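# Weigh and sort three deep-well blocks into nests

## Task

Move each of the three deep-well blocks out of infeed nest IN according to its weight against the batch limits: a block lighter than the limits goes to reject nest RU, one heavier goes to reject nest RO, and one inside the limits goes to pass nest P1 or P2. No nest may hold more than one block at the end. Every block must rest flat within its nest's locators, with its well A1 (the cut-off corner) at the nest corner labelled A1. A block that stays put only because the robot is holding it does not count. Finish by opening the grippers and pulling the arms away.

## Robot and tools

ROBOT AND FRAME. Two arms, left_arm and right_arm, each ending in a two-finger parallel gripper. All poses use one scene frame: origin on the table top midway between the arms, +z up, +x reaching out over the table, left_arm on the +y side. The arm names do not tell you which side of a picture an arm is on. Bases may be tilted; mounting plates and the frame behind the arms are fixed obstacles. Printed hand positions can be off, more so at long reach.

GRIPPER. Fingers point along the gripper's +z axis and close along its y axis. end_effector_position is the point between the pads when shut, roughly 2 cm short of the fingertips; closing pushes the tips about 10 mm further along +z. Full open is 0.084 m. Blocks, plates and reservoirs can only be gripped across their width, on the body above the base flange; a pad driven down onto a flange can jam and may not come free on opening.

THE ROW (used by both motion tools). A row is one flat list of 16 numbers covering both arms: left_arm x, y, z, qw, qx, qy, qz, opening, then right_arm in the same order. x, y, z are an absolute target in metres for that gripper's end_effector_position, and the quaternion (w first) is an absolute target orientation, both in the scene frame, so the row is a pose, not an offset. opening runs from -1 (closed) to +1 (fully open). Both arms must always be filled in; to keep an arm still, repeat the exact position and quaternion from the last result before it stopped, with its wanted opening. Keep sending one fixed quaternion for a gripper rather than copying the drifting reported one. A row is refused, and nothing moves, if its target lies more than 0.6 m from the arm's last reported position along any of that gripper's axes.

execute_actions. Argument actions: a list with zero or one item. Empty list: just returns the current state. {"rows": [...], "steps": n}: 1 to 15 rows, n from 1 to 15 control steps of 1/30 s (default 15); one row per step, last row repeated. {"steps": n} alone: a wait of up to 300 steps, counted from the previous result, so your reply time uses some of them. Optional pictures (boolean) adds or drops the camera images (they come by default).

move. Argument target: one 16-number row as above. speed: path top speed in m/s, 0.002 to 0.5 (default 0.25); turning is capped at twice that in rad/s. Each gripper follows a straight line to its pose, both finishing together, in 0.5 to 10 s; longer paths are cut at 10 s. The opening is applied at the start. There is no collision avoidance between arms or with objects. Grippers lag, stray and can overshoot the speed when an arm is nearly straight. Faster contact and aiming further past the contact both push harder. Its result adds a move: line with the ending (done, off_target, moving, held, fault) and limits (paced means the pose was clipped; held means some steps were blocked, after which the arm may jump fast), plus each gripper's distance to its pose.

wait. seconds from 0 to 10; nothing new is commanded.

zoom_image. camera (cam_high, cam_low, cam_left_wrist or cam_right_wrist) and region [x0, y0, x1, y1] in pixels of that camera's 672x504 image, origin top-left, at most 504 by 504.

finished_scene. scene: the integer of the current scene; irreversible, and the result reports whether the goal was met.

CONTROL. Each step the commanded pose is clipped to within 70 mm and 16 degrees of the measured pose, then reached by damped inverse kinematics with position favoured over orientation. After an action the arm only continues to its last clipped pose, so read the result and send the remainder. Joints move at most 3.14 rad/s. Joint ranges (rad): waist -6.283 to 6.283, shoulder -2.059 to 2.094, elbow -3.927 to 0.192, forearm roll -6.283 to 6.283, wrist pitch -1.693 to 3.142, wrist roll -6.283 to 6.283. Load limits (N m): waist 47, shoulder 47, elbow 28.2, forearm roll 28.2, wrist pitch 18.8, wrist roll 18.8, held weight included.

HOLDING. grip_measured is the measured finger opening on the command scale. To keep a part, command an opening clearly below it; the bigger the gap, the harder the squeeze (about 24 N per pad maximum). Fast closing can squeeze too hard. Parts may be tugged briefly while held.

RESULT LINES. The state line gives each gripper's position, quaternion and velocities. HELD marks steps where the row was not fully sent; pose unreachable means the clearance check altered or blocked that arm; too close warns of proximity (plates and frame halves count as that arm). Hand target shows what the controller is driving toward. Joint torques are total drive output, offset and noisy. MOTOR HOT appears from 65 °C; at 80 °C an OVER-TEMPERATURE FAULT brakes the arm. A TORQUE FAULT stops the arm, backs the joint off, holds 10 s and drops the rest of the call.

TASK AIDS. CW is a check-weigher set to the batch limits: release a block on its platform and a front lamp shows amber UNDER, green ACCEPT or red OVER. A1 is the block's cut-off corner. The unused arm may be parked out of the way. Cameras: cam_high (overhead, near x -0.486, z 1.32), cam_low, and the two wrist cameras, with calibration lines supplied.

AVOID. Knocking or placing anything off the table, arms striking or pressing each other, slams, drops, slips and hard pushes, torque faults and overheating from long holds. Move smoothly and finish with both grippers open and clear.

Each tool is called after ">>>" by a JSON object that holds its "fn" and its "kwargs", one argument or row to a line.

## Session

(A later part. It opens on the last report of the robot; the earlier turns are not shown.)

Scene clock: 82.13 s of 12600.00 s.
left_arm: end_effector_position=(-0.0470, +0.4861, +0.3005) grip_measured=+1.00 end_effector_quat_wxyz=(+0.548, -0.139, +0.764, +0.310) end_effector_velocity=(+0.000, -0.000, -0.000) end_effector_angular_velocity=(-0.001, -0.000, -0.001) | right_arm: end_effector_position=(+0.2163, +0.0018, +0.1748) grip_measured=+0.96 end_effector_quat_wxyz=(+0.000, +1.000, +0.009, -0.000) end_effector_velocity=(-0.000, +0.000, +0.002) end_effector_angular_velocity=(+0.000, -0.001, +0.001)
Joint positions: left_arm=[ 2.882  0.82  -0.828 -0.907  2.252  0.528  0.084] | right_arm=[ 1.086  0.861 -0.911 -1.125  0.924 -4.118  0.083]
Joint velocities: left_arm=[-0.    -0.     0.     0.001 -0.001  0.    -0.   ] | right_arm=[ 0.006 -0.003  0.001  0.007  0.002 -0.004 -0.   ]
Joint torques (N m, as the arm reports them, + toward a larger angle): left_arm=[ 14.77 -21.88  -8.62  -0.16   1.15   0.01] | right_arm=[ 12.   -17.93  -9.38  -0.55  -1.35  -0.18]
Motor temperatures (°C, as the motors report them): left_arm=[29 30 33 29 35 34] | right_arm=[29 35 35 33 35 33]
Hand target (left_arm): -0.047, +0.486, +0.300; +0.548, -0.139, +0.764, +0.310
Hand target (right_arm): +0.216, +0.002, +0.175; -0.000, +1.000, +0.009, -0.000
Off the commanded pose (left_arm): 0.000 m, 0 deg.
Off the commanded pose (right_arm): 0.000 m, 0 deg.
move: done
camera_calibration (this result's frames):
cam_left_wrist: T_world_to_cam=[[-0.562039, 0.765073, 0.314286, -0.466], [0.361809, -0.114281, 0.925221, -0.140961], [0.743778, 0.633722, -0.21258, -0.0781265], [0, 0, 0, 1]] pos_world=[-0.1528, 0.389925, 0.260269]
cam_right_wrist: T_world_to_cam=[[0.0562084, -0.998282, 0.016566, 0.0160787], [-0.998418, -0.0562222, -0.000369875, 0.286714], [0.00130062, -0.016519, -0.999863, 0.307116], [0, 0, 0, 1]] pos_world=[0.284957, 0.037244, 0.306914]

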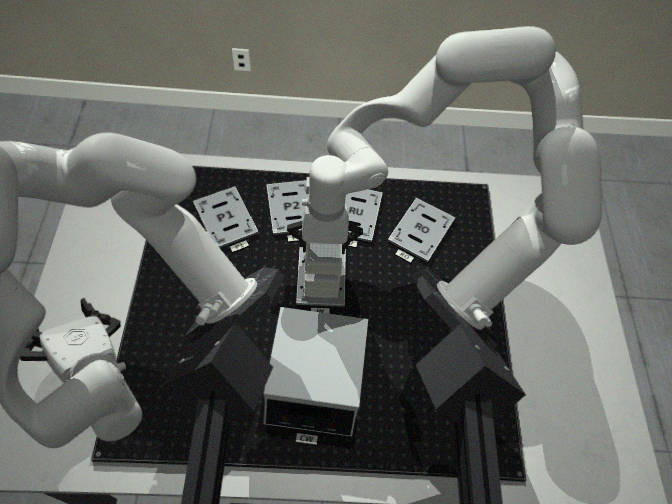

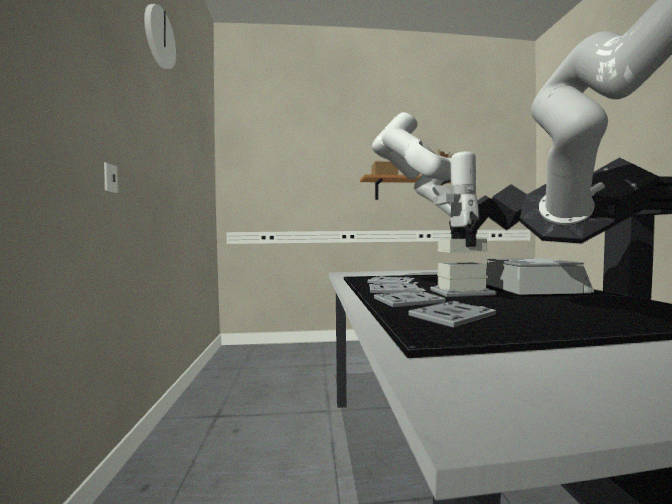

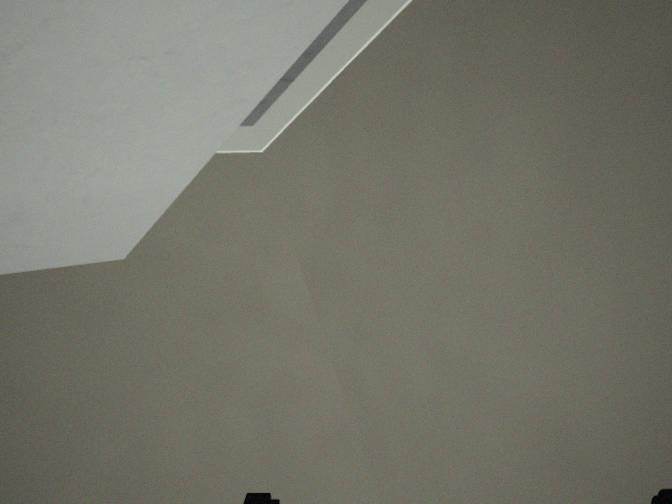

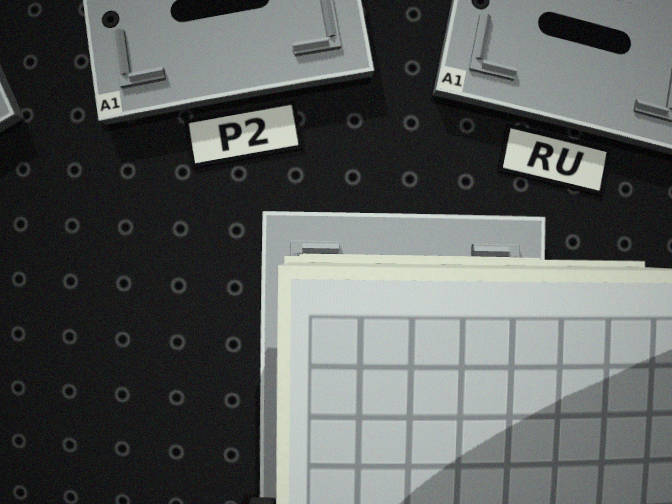

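>>> {"fn": "move", "kwargs": {
  "target": [-0.047,0.4861,0.3005,0.548,-0.139,0.764,0.310,1,-0.02,0.005,0.156,0,1,0.009,0,-0.2],
  "speed": 0.12
}}

>>> {"fn": "move", "kwargs": {
  "target": [-0.047,0.4861,0.3005,0.548,-0.139,0.764,0.310,1,-0.02,0.005,0.1425,0,1,0.009,0,-0.2],
  "speed": 0.008
}}

>>> {"fn": "zoom_image", "kwargs": {
  "camera": "cam_low",
  "region": [470,200,610,300]
}}

Scene clock: 97.57 s of 12600.00 s.
left_arm: end_effector_position=(-0.0470, +0.4861, +0.3005) grip_measured=+1.00 end_effector_quat_wxyz=(+0.548, -0.139, +0.764, +0.310) end_effector_velocity=(-0.000, -0.000, -0.000) end_effector_angular_velocity=(-0.001, +0.001, -0.000) | right_arm: end_effector_position=(-0.0205, +0.0058, +0.1564) grip_measured=+0.96 end_effector_quat_wxyz=(-0.001, +1.000, +0.009, -0.001) end_effector_velocity=(-0.002, -0.000, -0.000) end_effector_angular_velocity=(-0.002, +0.000, +0.001)
Joint positions: left_arm=[ 2.882  0.82  -0.828 -0.907  2.252  0.528  0.084] | right_arm=[ 1.62   1.294 -1.014 -0.809  0.689 -3.803  0.083]
Joint velocities: left_arm=[ 0.     0.    -0.     0.001 -0.001  0.    -0.   ] | right_arm=[ 0.007  0.004 -0.003  0.01  -0.001 -0.004  0.   ]
Joint torques (N m, as the arm reports them, + toward a larger angle): left_arm=[ 14.89 -21.58  -8.74  -0.21   1.22   0.04] | right_arm=[  6.35 -25.26 -12.04  -0.54  -1.13  -0.21]
Motor temperatures (°C, as the motors report them): left_arm=[29 30 33 29 35 34] | right_arm=[29 35 35 33 35 33]
Hand target (left_arm): -0.047, +0.486, +0.301; +0.548, -0.139, +0.764, +0.310
Hand target (right_arm): -0.021, +0.006, +0.156; -0.001, +1.000, +0.010, -0.000
Off the commanded pose (left_arm): 0.000 m, 0 deg.
Off the commanded pose (right_arm): 0.001 m, 0 deg.
After step 90, 9.93 s passed at rest.
move: done
camera_calibration (this result's frames):
cam_left_wrist: T_world_to_cam=[[-0.562039, 0.765073, 0.314286, -0.466], [0.361809, -0.114281, 0.925221, -0.140961], [0.743779, 0.633722, -0.21258, -0.0781265], [0, 0, 0, 1]] pos_world=[-0.1528, 0.389925, 0.260269]
cam_right_wrist: T_world_to_cam=[[0.0567434, -0.998279, 0.0147833, 0.0339744], [-0.998389, -0.0567434, 0.000415639, 0.0503404], [0.000423932, -0.0147831, -0.999891, 0.28909], [0, 0, 0, 1]] pos_world=[0.0482089, 0.0410461, 0.288535]

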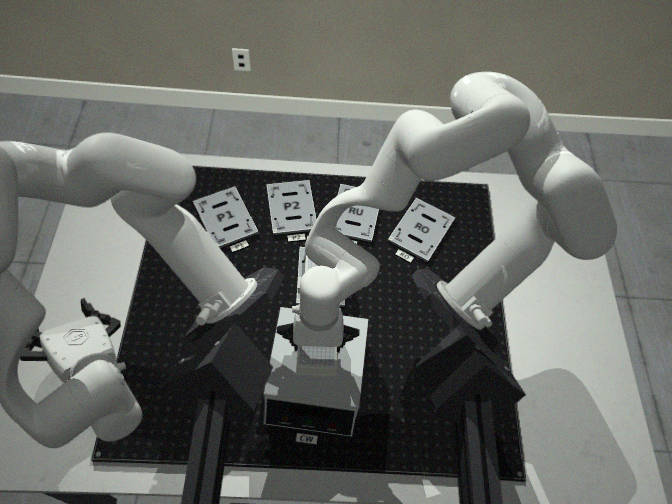

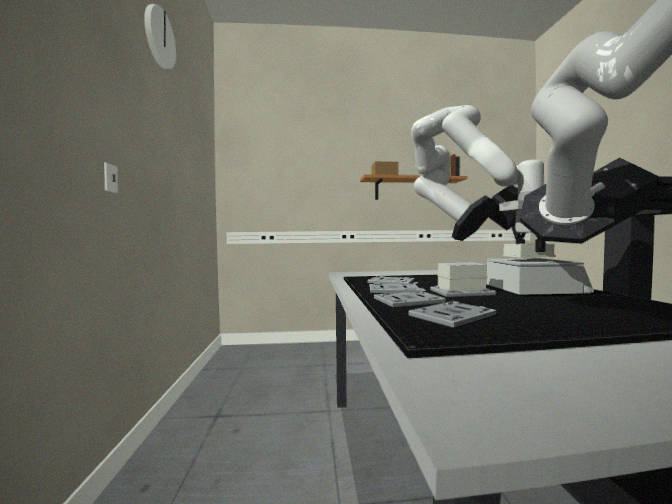

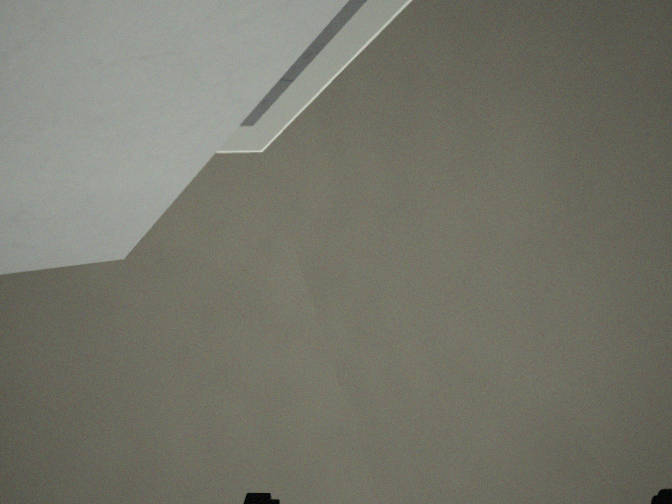

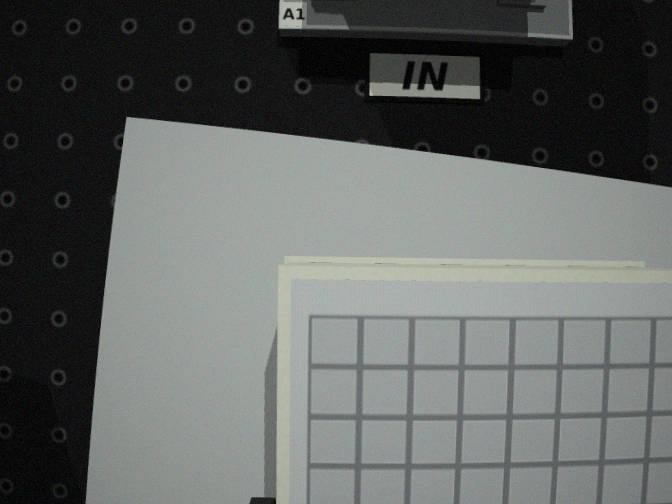

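Scene clock: 99.53 s of 12600.00 s.
left_arm: end_effector_position=(-0.0470, +0.4861, +0.3005) grip_measured=+1.00 end_effector_quat_wxyz=(+0.548, -0.139, +0.764, +0.310) end_effector_velocity=(+0.000, +0.000, +0.000) end_effector_angular_velocity=(+0.001, -0.000, -0.000) | right_arm: end_effector_position=(-0.0200, +0.0050, +0.1426) grip_measured=+0.96 end_effector_quat_wxyz=(+0.000, +1.000, +0.009, +0.000) end_effector_velocity=(-0.000, +0.001, -0.001) end_effector_angular_velocity=(+0.002, +0.001, -0.000)
Joint positions: left_arm=[ 2.882  0.82  -0.828 -0.907  2.252  0.528  0.084] | right_arm=[ 1.589  1.326 -1.024 -0.865  0.683 -3.768  0.083]
Joint velocities: left_arm=[-0.    -0.     0.     0.     0.001  0.001  0.   ] | right_arm=[-0.004  0.004 -0.002 -0.009 -0.002  0.005  0.   ]
Joint torques (N m, as the arm reports them, + toward a larger angle): left_arm=[ 14.81 -21.54  -8.71  -0.32   1.24   0.06] | right_arm=[  5.99 -25.27 -10.97  -0.53  -1.11  -0.14]
Motor temperatures (°C, as the motors report them): left_arm=[29 30 33 29 35 34] | right_arm=[29 35 36 33 35 33]
Hand target (left_arm): -0.047, +0.486, +0.301; +0.548, -0.139, +0.764, +0.310
Hand target (right_arm): -0.020, +0.005, +0.142; -0.000, +1.000, +0.009, +0.000
Off the commanded pose (left_arm): 0.000 m, 0 deg.
Off the commanded pose (right_arm): 0.000 m, 0 deg.
move: done
camera_calibration (this result's frames):
cam_left_wrist: T_world_to_cam=[[-0.562039, 0.765073, 0.314286, -0.466], [0.361809, -0.114281, 0.925221, -0.140961], [0.743779, 0.633722, -0.21258, -0.0781265], [0, 0, 0, 1]] pos_world=[-0.1528, 0.389925, 0.260269]
cam_right_wrist: T_world_to_cam=[[0.0560426, -0.998293, 0.0164435, 0.0331124], [-0.998427, -0.0560637, -0.000825094, 0.0510138], [0.00174557, -0.0163714, -0.999864, 0.275269], [0, 0, 0, 1]] pos_world=[0.0485973, 0.0404224, 0.274729]

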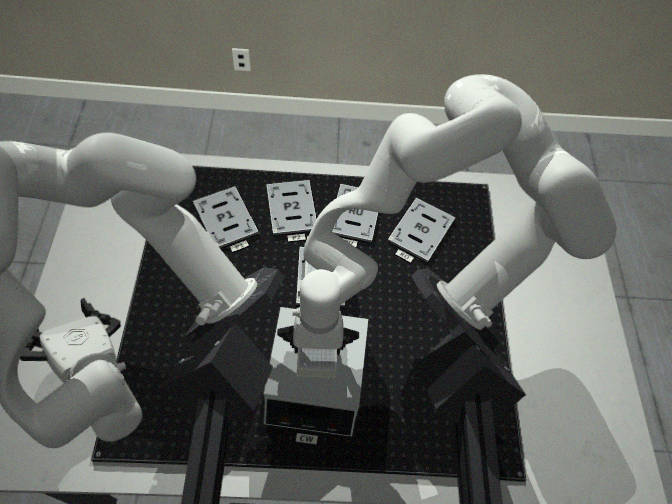

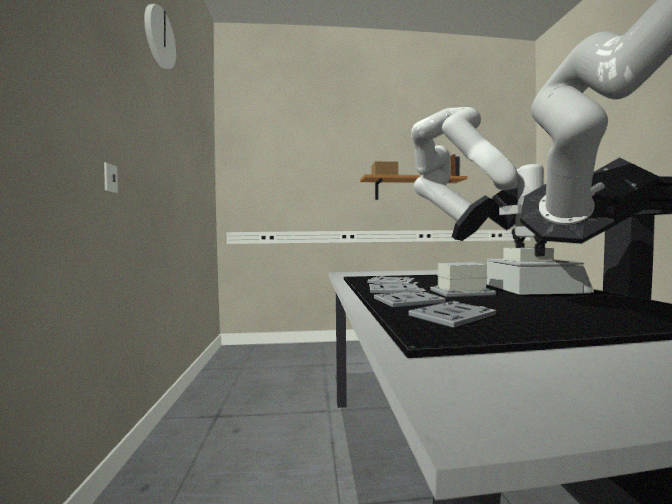

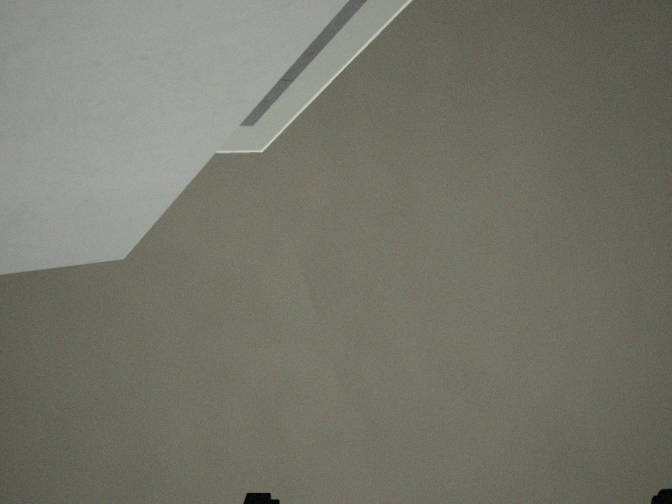

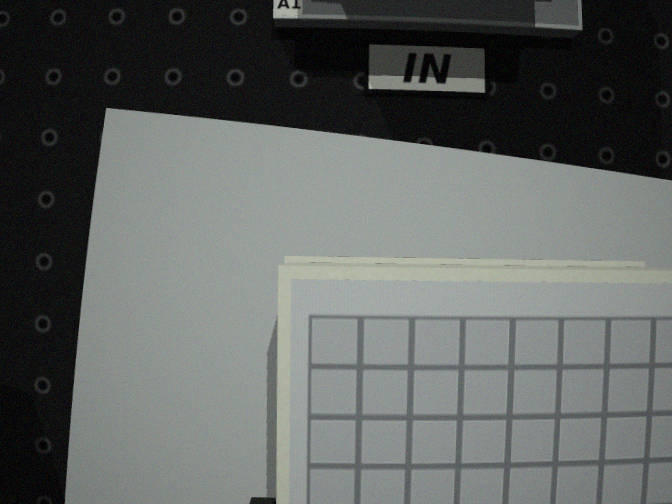

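Region (470, 200, 610, 300) of cam_low's 672x504 image, scaled by 3.600, with more detail than that image has; it fills the top 360 rows of this view, and the rest is white.

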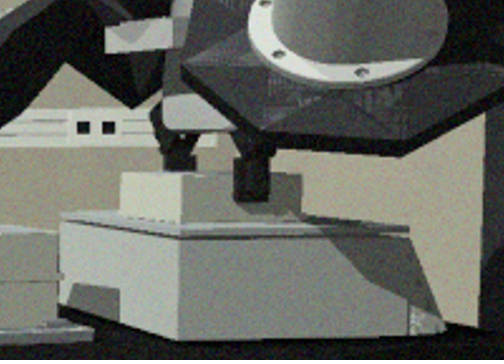

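>>> {"fn": "move", "kwargs": {
  "target": [-0.047,0.4861,0.3005,0.548,-0.139,0.764,0.310,1,-0.02,0.005,0.141,0,1,0.009,0,-0.2],
  "speed": 0.004
}}

Scene clock: 116.97 s of 12600.00 s.
left_arm: end_effector_position=(-0.0470, +0.4861, +0.3005) grip_measured=+1.00 end_effector_quat_wxyz=(+0.548, -0.139, +0.764, +0.310) end_effector_velocity=(-0.000, -0.000, -0.000) end_effector_angular_velocity=(-0.002, +0.002, -0.000) | right_arm: end_effector_position=(-0.0199, +0.0056, +0.1416) grip_measured=+0.96 end_effector_quat_wxyz=(-0.001, +1.000, +0.009, -0.000) end_effector_velocity=(+0.000, -0.000, -0.001) end_effector_angular_velocity=(-0.000, -0.001, -0.000)
Joint positions: left_arm=[ 2.882  0.82  -0.828 -0.907  2.252  0.528  0.084] | right_arm=[ 1.586  1.329 -1.026 -0.871  0.682 -3.764  0.083]
Joint velocities: left_arm=[ 0.001 -0.    -0.001  0.    -0.003 -0.001  0.   ] | right_arm=[-0.001  0.002 -0.    -0.003  0.     0.002  0.   ]
Joint torques (N m, as the arm reports them, + toward a larger angle): left_arm=[ 14.74 -21.36  -8.5   -0.18   1.29   0.06] | right_arm=[  6.37 -21.53  -9.42  -0.81  -0.94  -0.16]
Motor temperatures (°C, as the motors report them): left_arm=[29 30 33 29 35 34] | right_arm=[29 35 36 33 35 33]
Hand target (left_arm): -0.047, +0.486, +0.301; +0.548, -0.139, +0.764, +0.310
Hand target (right_arm): -0.020, +0.005, +0.141; -0.000, +1.000, +0.009, +0.000
Off the commanded pose (left_arm): 0.000 m, 0 deg.
Off the commanded pose (right_arm): 0.001 m, 0 deg.
After step 90, 13.73 s passed at rest.
move: done
camera_calibration (this result's frames):
cam_left_wrist: T_world_to_cam=[[-0.562039, 0.765073, 0.314286, -0.466], [0.361809, -0.114281, 0.925221, -0.140961], [0.743779, 0.633722, -0.21258, -0.0781265], [0, 0, 0, 1]] pos_world=[-0.1528, 0.389925, 0.260269]
cam_right_wrist: T_world_to_cam=[[0.0553519, -0.998355, 0.0149242, 0.0339666], [-0.998466, -0.0553638, -0.000384337, 0.0510224], [0.00120996, -0.01488, -0.999889, 0.274279], [0, 0, 0, 1]] pos_world=[0.0487321, 0.0408168, 0.273761]

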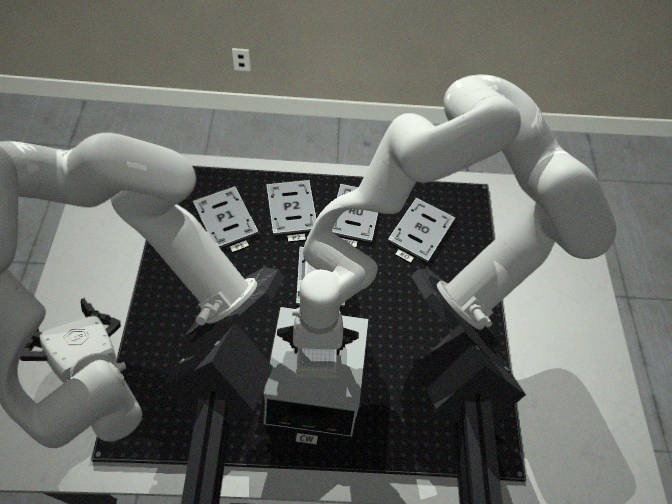

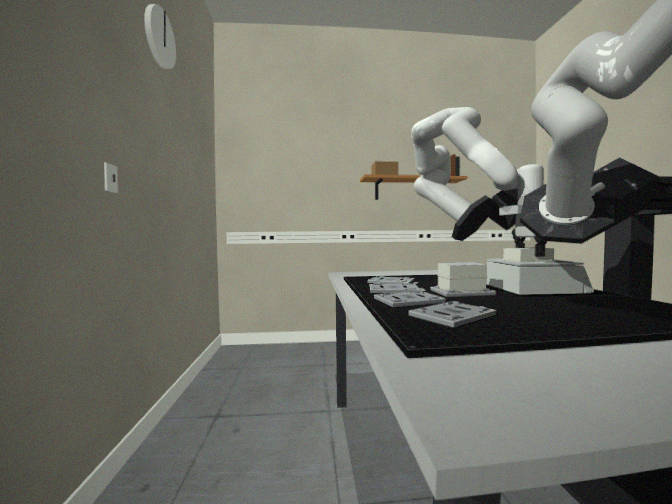

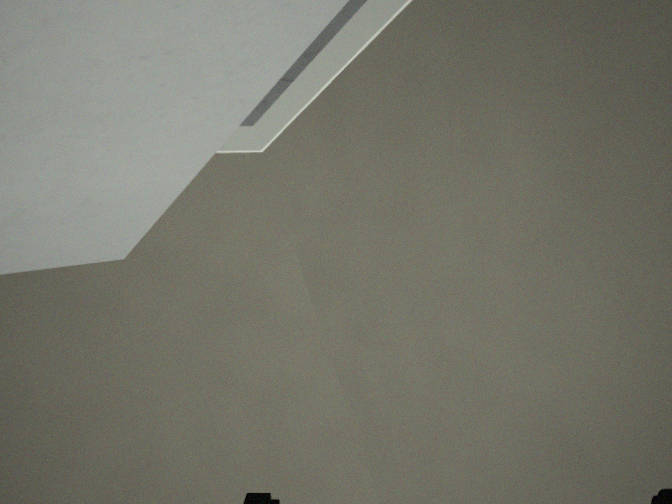

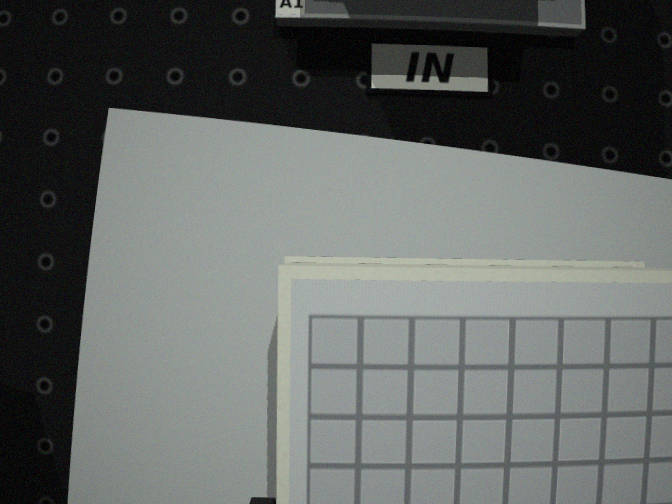

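Contact ≈0.142.

>>> {"fn": "move", "kwargs": {
  "target": [-0.047,0.4861,0.3005,0.548,-0.139,0.764,0.310,1,-0.02,0.0055,0.1418,0,1,0.009,0,1],
  "speed": 0.004
}}

>>> {"fn": "wait", "kwargs": {
  "seconds": 2
}}

Scene clock: 132.07 s of 12600.00 s.
left_arm: end_effector_position=(-0.0470, +0.4861, +0.3005) grip_measured=+1.00 end_effector_quat_wxyz=(+0.548, -0.139, +0.764, +0.310) end_effector_velocity=(-0.000, +0.000, +0.000) end_effector_angular_velocity=(+0.001, +0.001, +0.001) | right_arm: end_effector_position=(-0.0201, +0.0051, +0.1415) grip_measured=+1.00 end_effector_quat_wxyz=(+0.000, +1.000, +0.009, +0.000) end_effector_velocity=(+0.000, +0.002, +0.002) end_effector_angular_velocity=(+0.005, +0.002, -0.001)
Joint positions: left_arm=[ 2.882  0.82  -0.828 -0.907  2.252  0.528  0.084] | right_arm=[ 1.587  1.329 -1.026 -0.868  0.683 -3.767  0.084]
Joint velocities: left_arm=[ 0.001  0.     0.    -0.001 -0.     0.    -0.   ] | right_arm=[ 0.001 -0.003 -0.002  0.001 -0.001 -0.002  0.   ]
Joint torques (N m, as the arm reports them, + toward a larger angle): left_arm=[ 14.69 -21.38  -8.65  -0.04   1.19   0.01] | right_arm=[  6.66 -24.05 -10.82  -0.89  -1.39  -0.08]
Motor temperatures (°C, as the motors report them): left_arm=[29 30 33 29 35 34] | right_arm=[29 35 35 33 35 33]
Hand target (left_arm): -0.047, +0.486, +0.300; +0.548, -0.139, +0.764, +0.310
Hand target (right_arm): -0.020, +0.005, +0.142; +0.000, +1.000, +0.009, -0.000
Off the commanded pose (left_arm): 0.000 m, 0 deg.
Off the commanded pose (right_arm): 0.001 m, 0 deg.
After step 90, 11.33 s passed at rest.
move: done
camera_calibration (this result's frames):
cam_left_wrist: T_world_to_cam=[[-0.562039, 0.765073, 0.314286, -0.465999], [0.361809, -0.114281, 0.925221, -0.140961], [0.743778, 0.633722, -0.21258, -0.0781265], [0, 0, 0, 1]] pos_world=[-0.1528, 0.389925, 0.260269]
cam_right_wrist: T_world_to_cam=[[0.056384, -0.99826, 0.0172518, 0.0331342], [-0.998407, -0.0564076, -0.000885345, 0.0509593], [0.00185694, -0.0171745, -0.999851, 0.274142], [0, 0, 0, 1]] pos_world=[0.0485008, 0.0406593, 0.273574]

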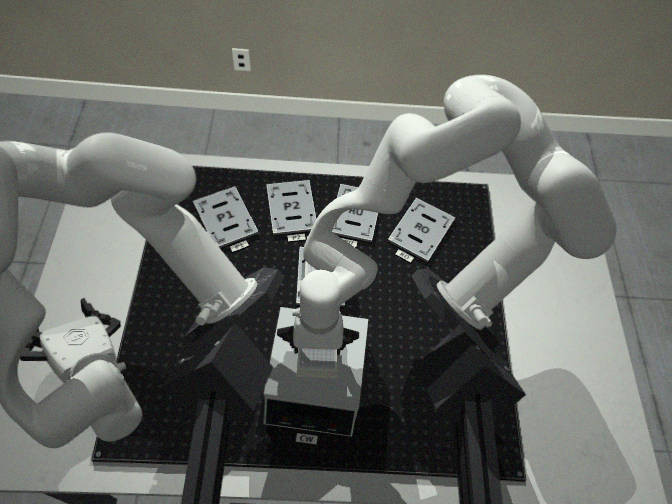

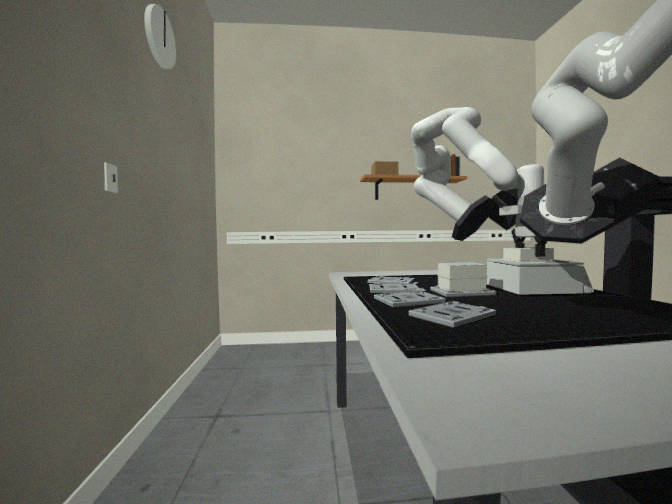

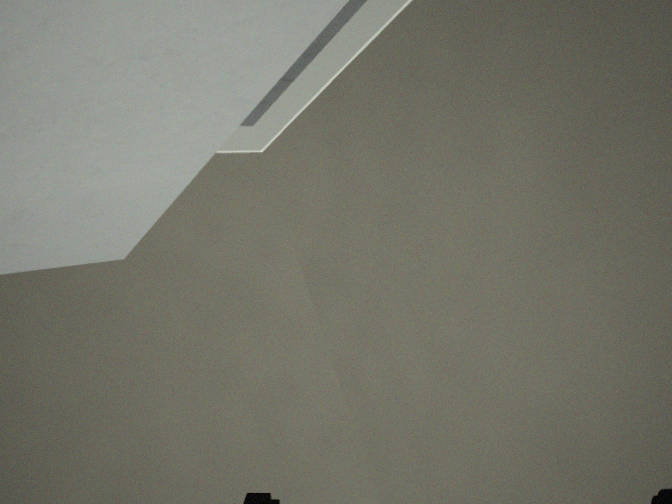

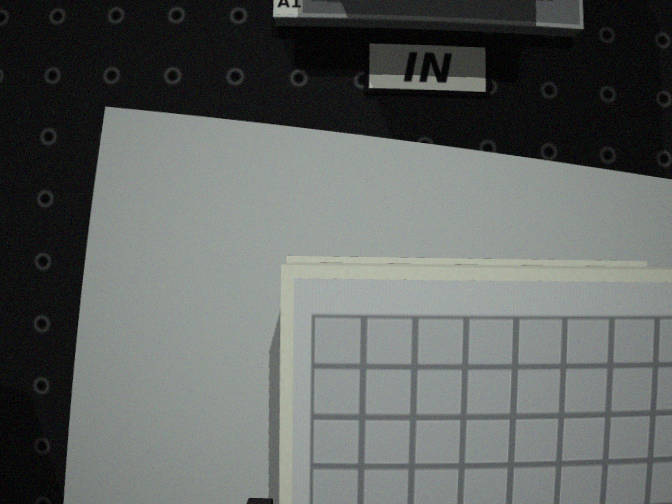

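Scene clock: 134.07 s of 12600.00 s.
left_arm: end_effector_position=(-0.0470, +0.4861, +0.3005) grip_measured=+1.00 end_effector_quat_wxyz=(+0.548, -0.139, +0.764, +0.310) end_effector_velocity=(-0.000, -0.000, +0.000) end_effector_angular_velocity=(-0.000, +0.001, +0.000) | right_arm: end_effector_position=(-0.0200, +0.0055, +0.1418) grip_measured=+1.00 end_effector_quat_wxyz=(-0.000, +1.000, +0.009, -0.000) end_effector_velocity=(-0.000, +0.000, -0.000) end_effector_angular_velocity=(+0.002, +0.003, -0.000)
Joint positions: left_arm=[ 2.882  0.82  -0.828 -0.907  2.252  0.528  0.084] | right_arm=[ 1.587  1.329 -1.026 -0.868  0.683 -3.767  0.084]
Joint velocities: left_arm=[ 0.001 -0.    -0.     0.    -0.001 -0.     0.   ] | right_arm=[-0.002  0.    -0.    -0.002 -0.003  0.001 -0.   ]
Joint torques (N m, as the arm reports them, + toward a larger angle): left_arm=[ 14.53 -21.54  -8.56  -0.13   1.28   0.08] | right_arm=[  6.97 -24.83 -10.84  -0.67  -1.35  -0.07]
Motor temperatures (°C, as the motors report them): left_arm=[29 30 33 29 35 34] | right_arm=[29 35 35 33 35 33]
Hand target (left_arm): -0.047, +0.486, +0.300; +0.548, -0.139, +0.764, +0.310
Hand target (right_arm): -0.020, +0.005, +0.142; +0.000, +1.000, +0.009, -0.000
Off the commanded pose (left_arm): 0.000 m, 0 deg.
Off the commanded pose (right_arm): 0.000 m, 0 deg.
Steps of this call (steps 1 to 60: nothing new was sent). Readings (end_effector_position):
1: left_arm (-0.0470, +0.4861, +0.3005) | right_arm (-0.0200, +0.0052, +0.1415)
2: left_arm (-0.0470, +0.4861, +0.3005) | right_arm (-0.0200, +0.0052, +0.1416)
4: left_arm (-0.0470, +0.4861, +0.3005) | right_arm (-0.0200, +0.0053, +0.1417)
8: left_arm (-0.0470, +0.4861, +0.3005) | right_arm (-0.0200, +0.0054, +0.1417)
60: the state above
camera_calibration (this result's frames):
cam_left_wrist: T_world_to_cam=[[-0.562039, 0.765073, 0.314286, -0.466], [0.361809, -0.114281, 0.925221, -0.140961], [0.743778, 0.633722, -0.21258, -0.0781265], [0, 0, 0, 1]] pos_world=[-0.1528, 0.389925, 0.260269]
cam_right_wrist: T_world_to_cam=[[0.0560459, -0.998293, 0.0164035, 0.0336236], [-0.998427, -0.0560655, -0.000734821, 0.0510065], [0.00165324, -0.0163365, -0.999865, 0.274472], [0, 0, 0, 1]] pos_world=[0.048588, 0.0409099, 0.273921]

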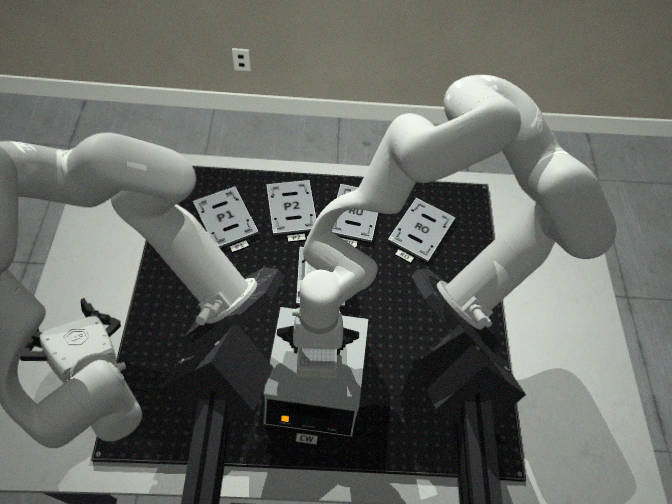

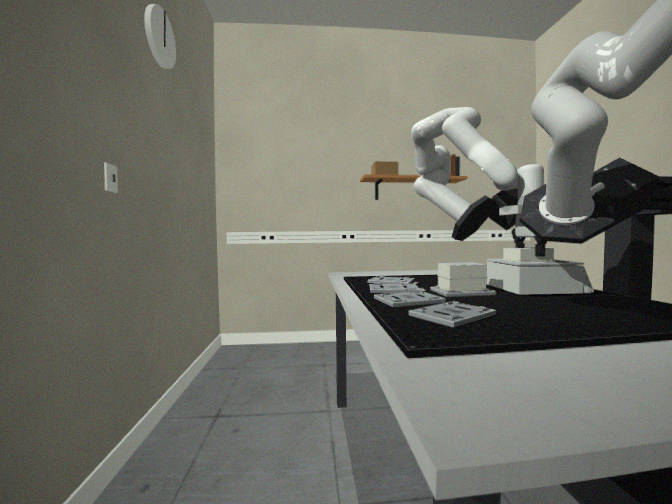

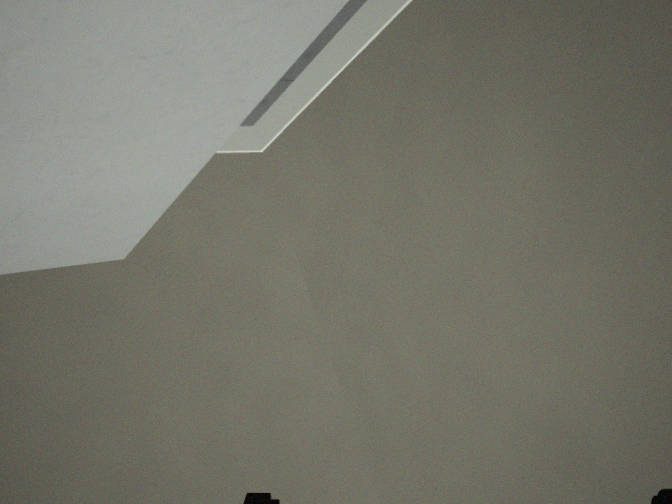

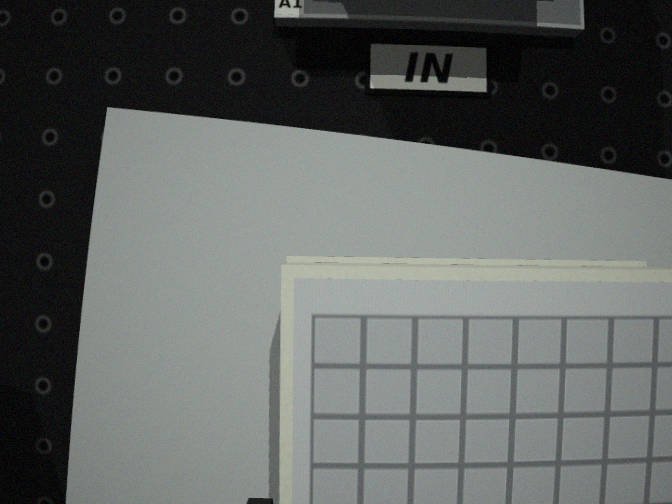

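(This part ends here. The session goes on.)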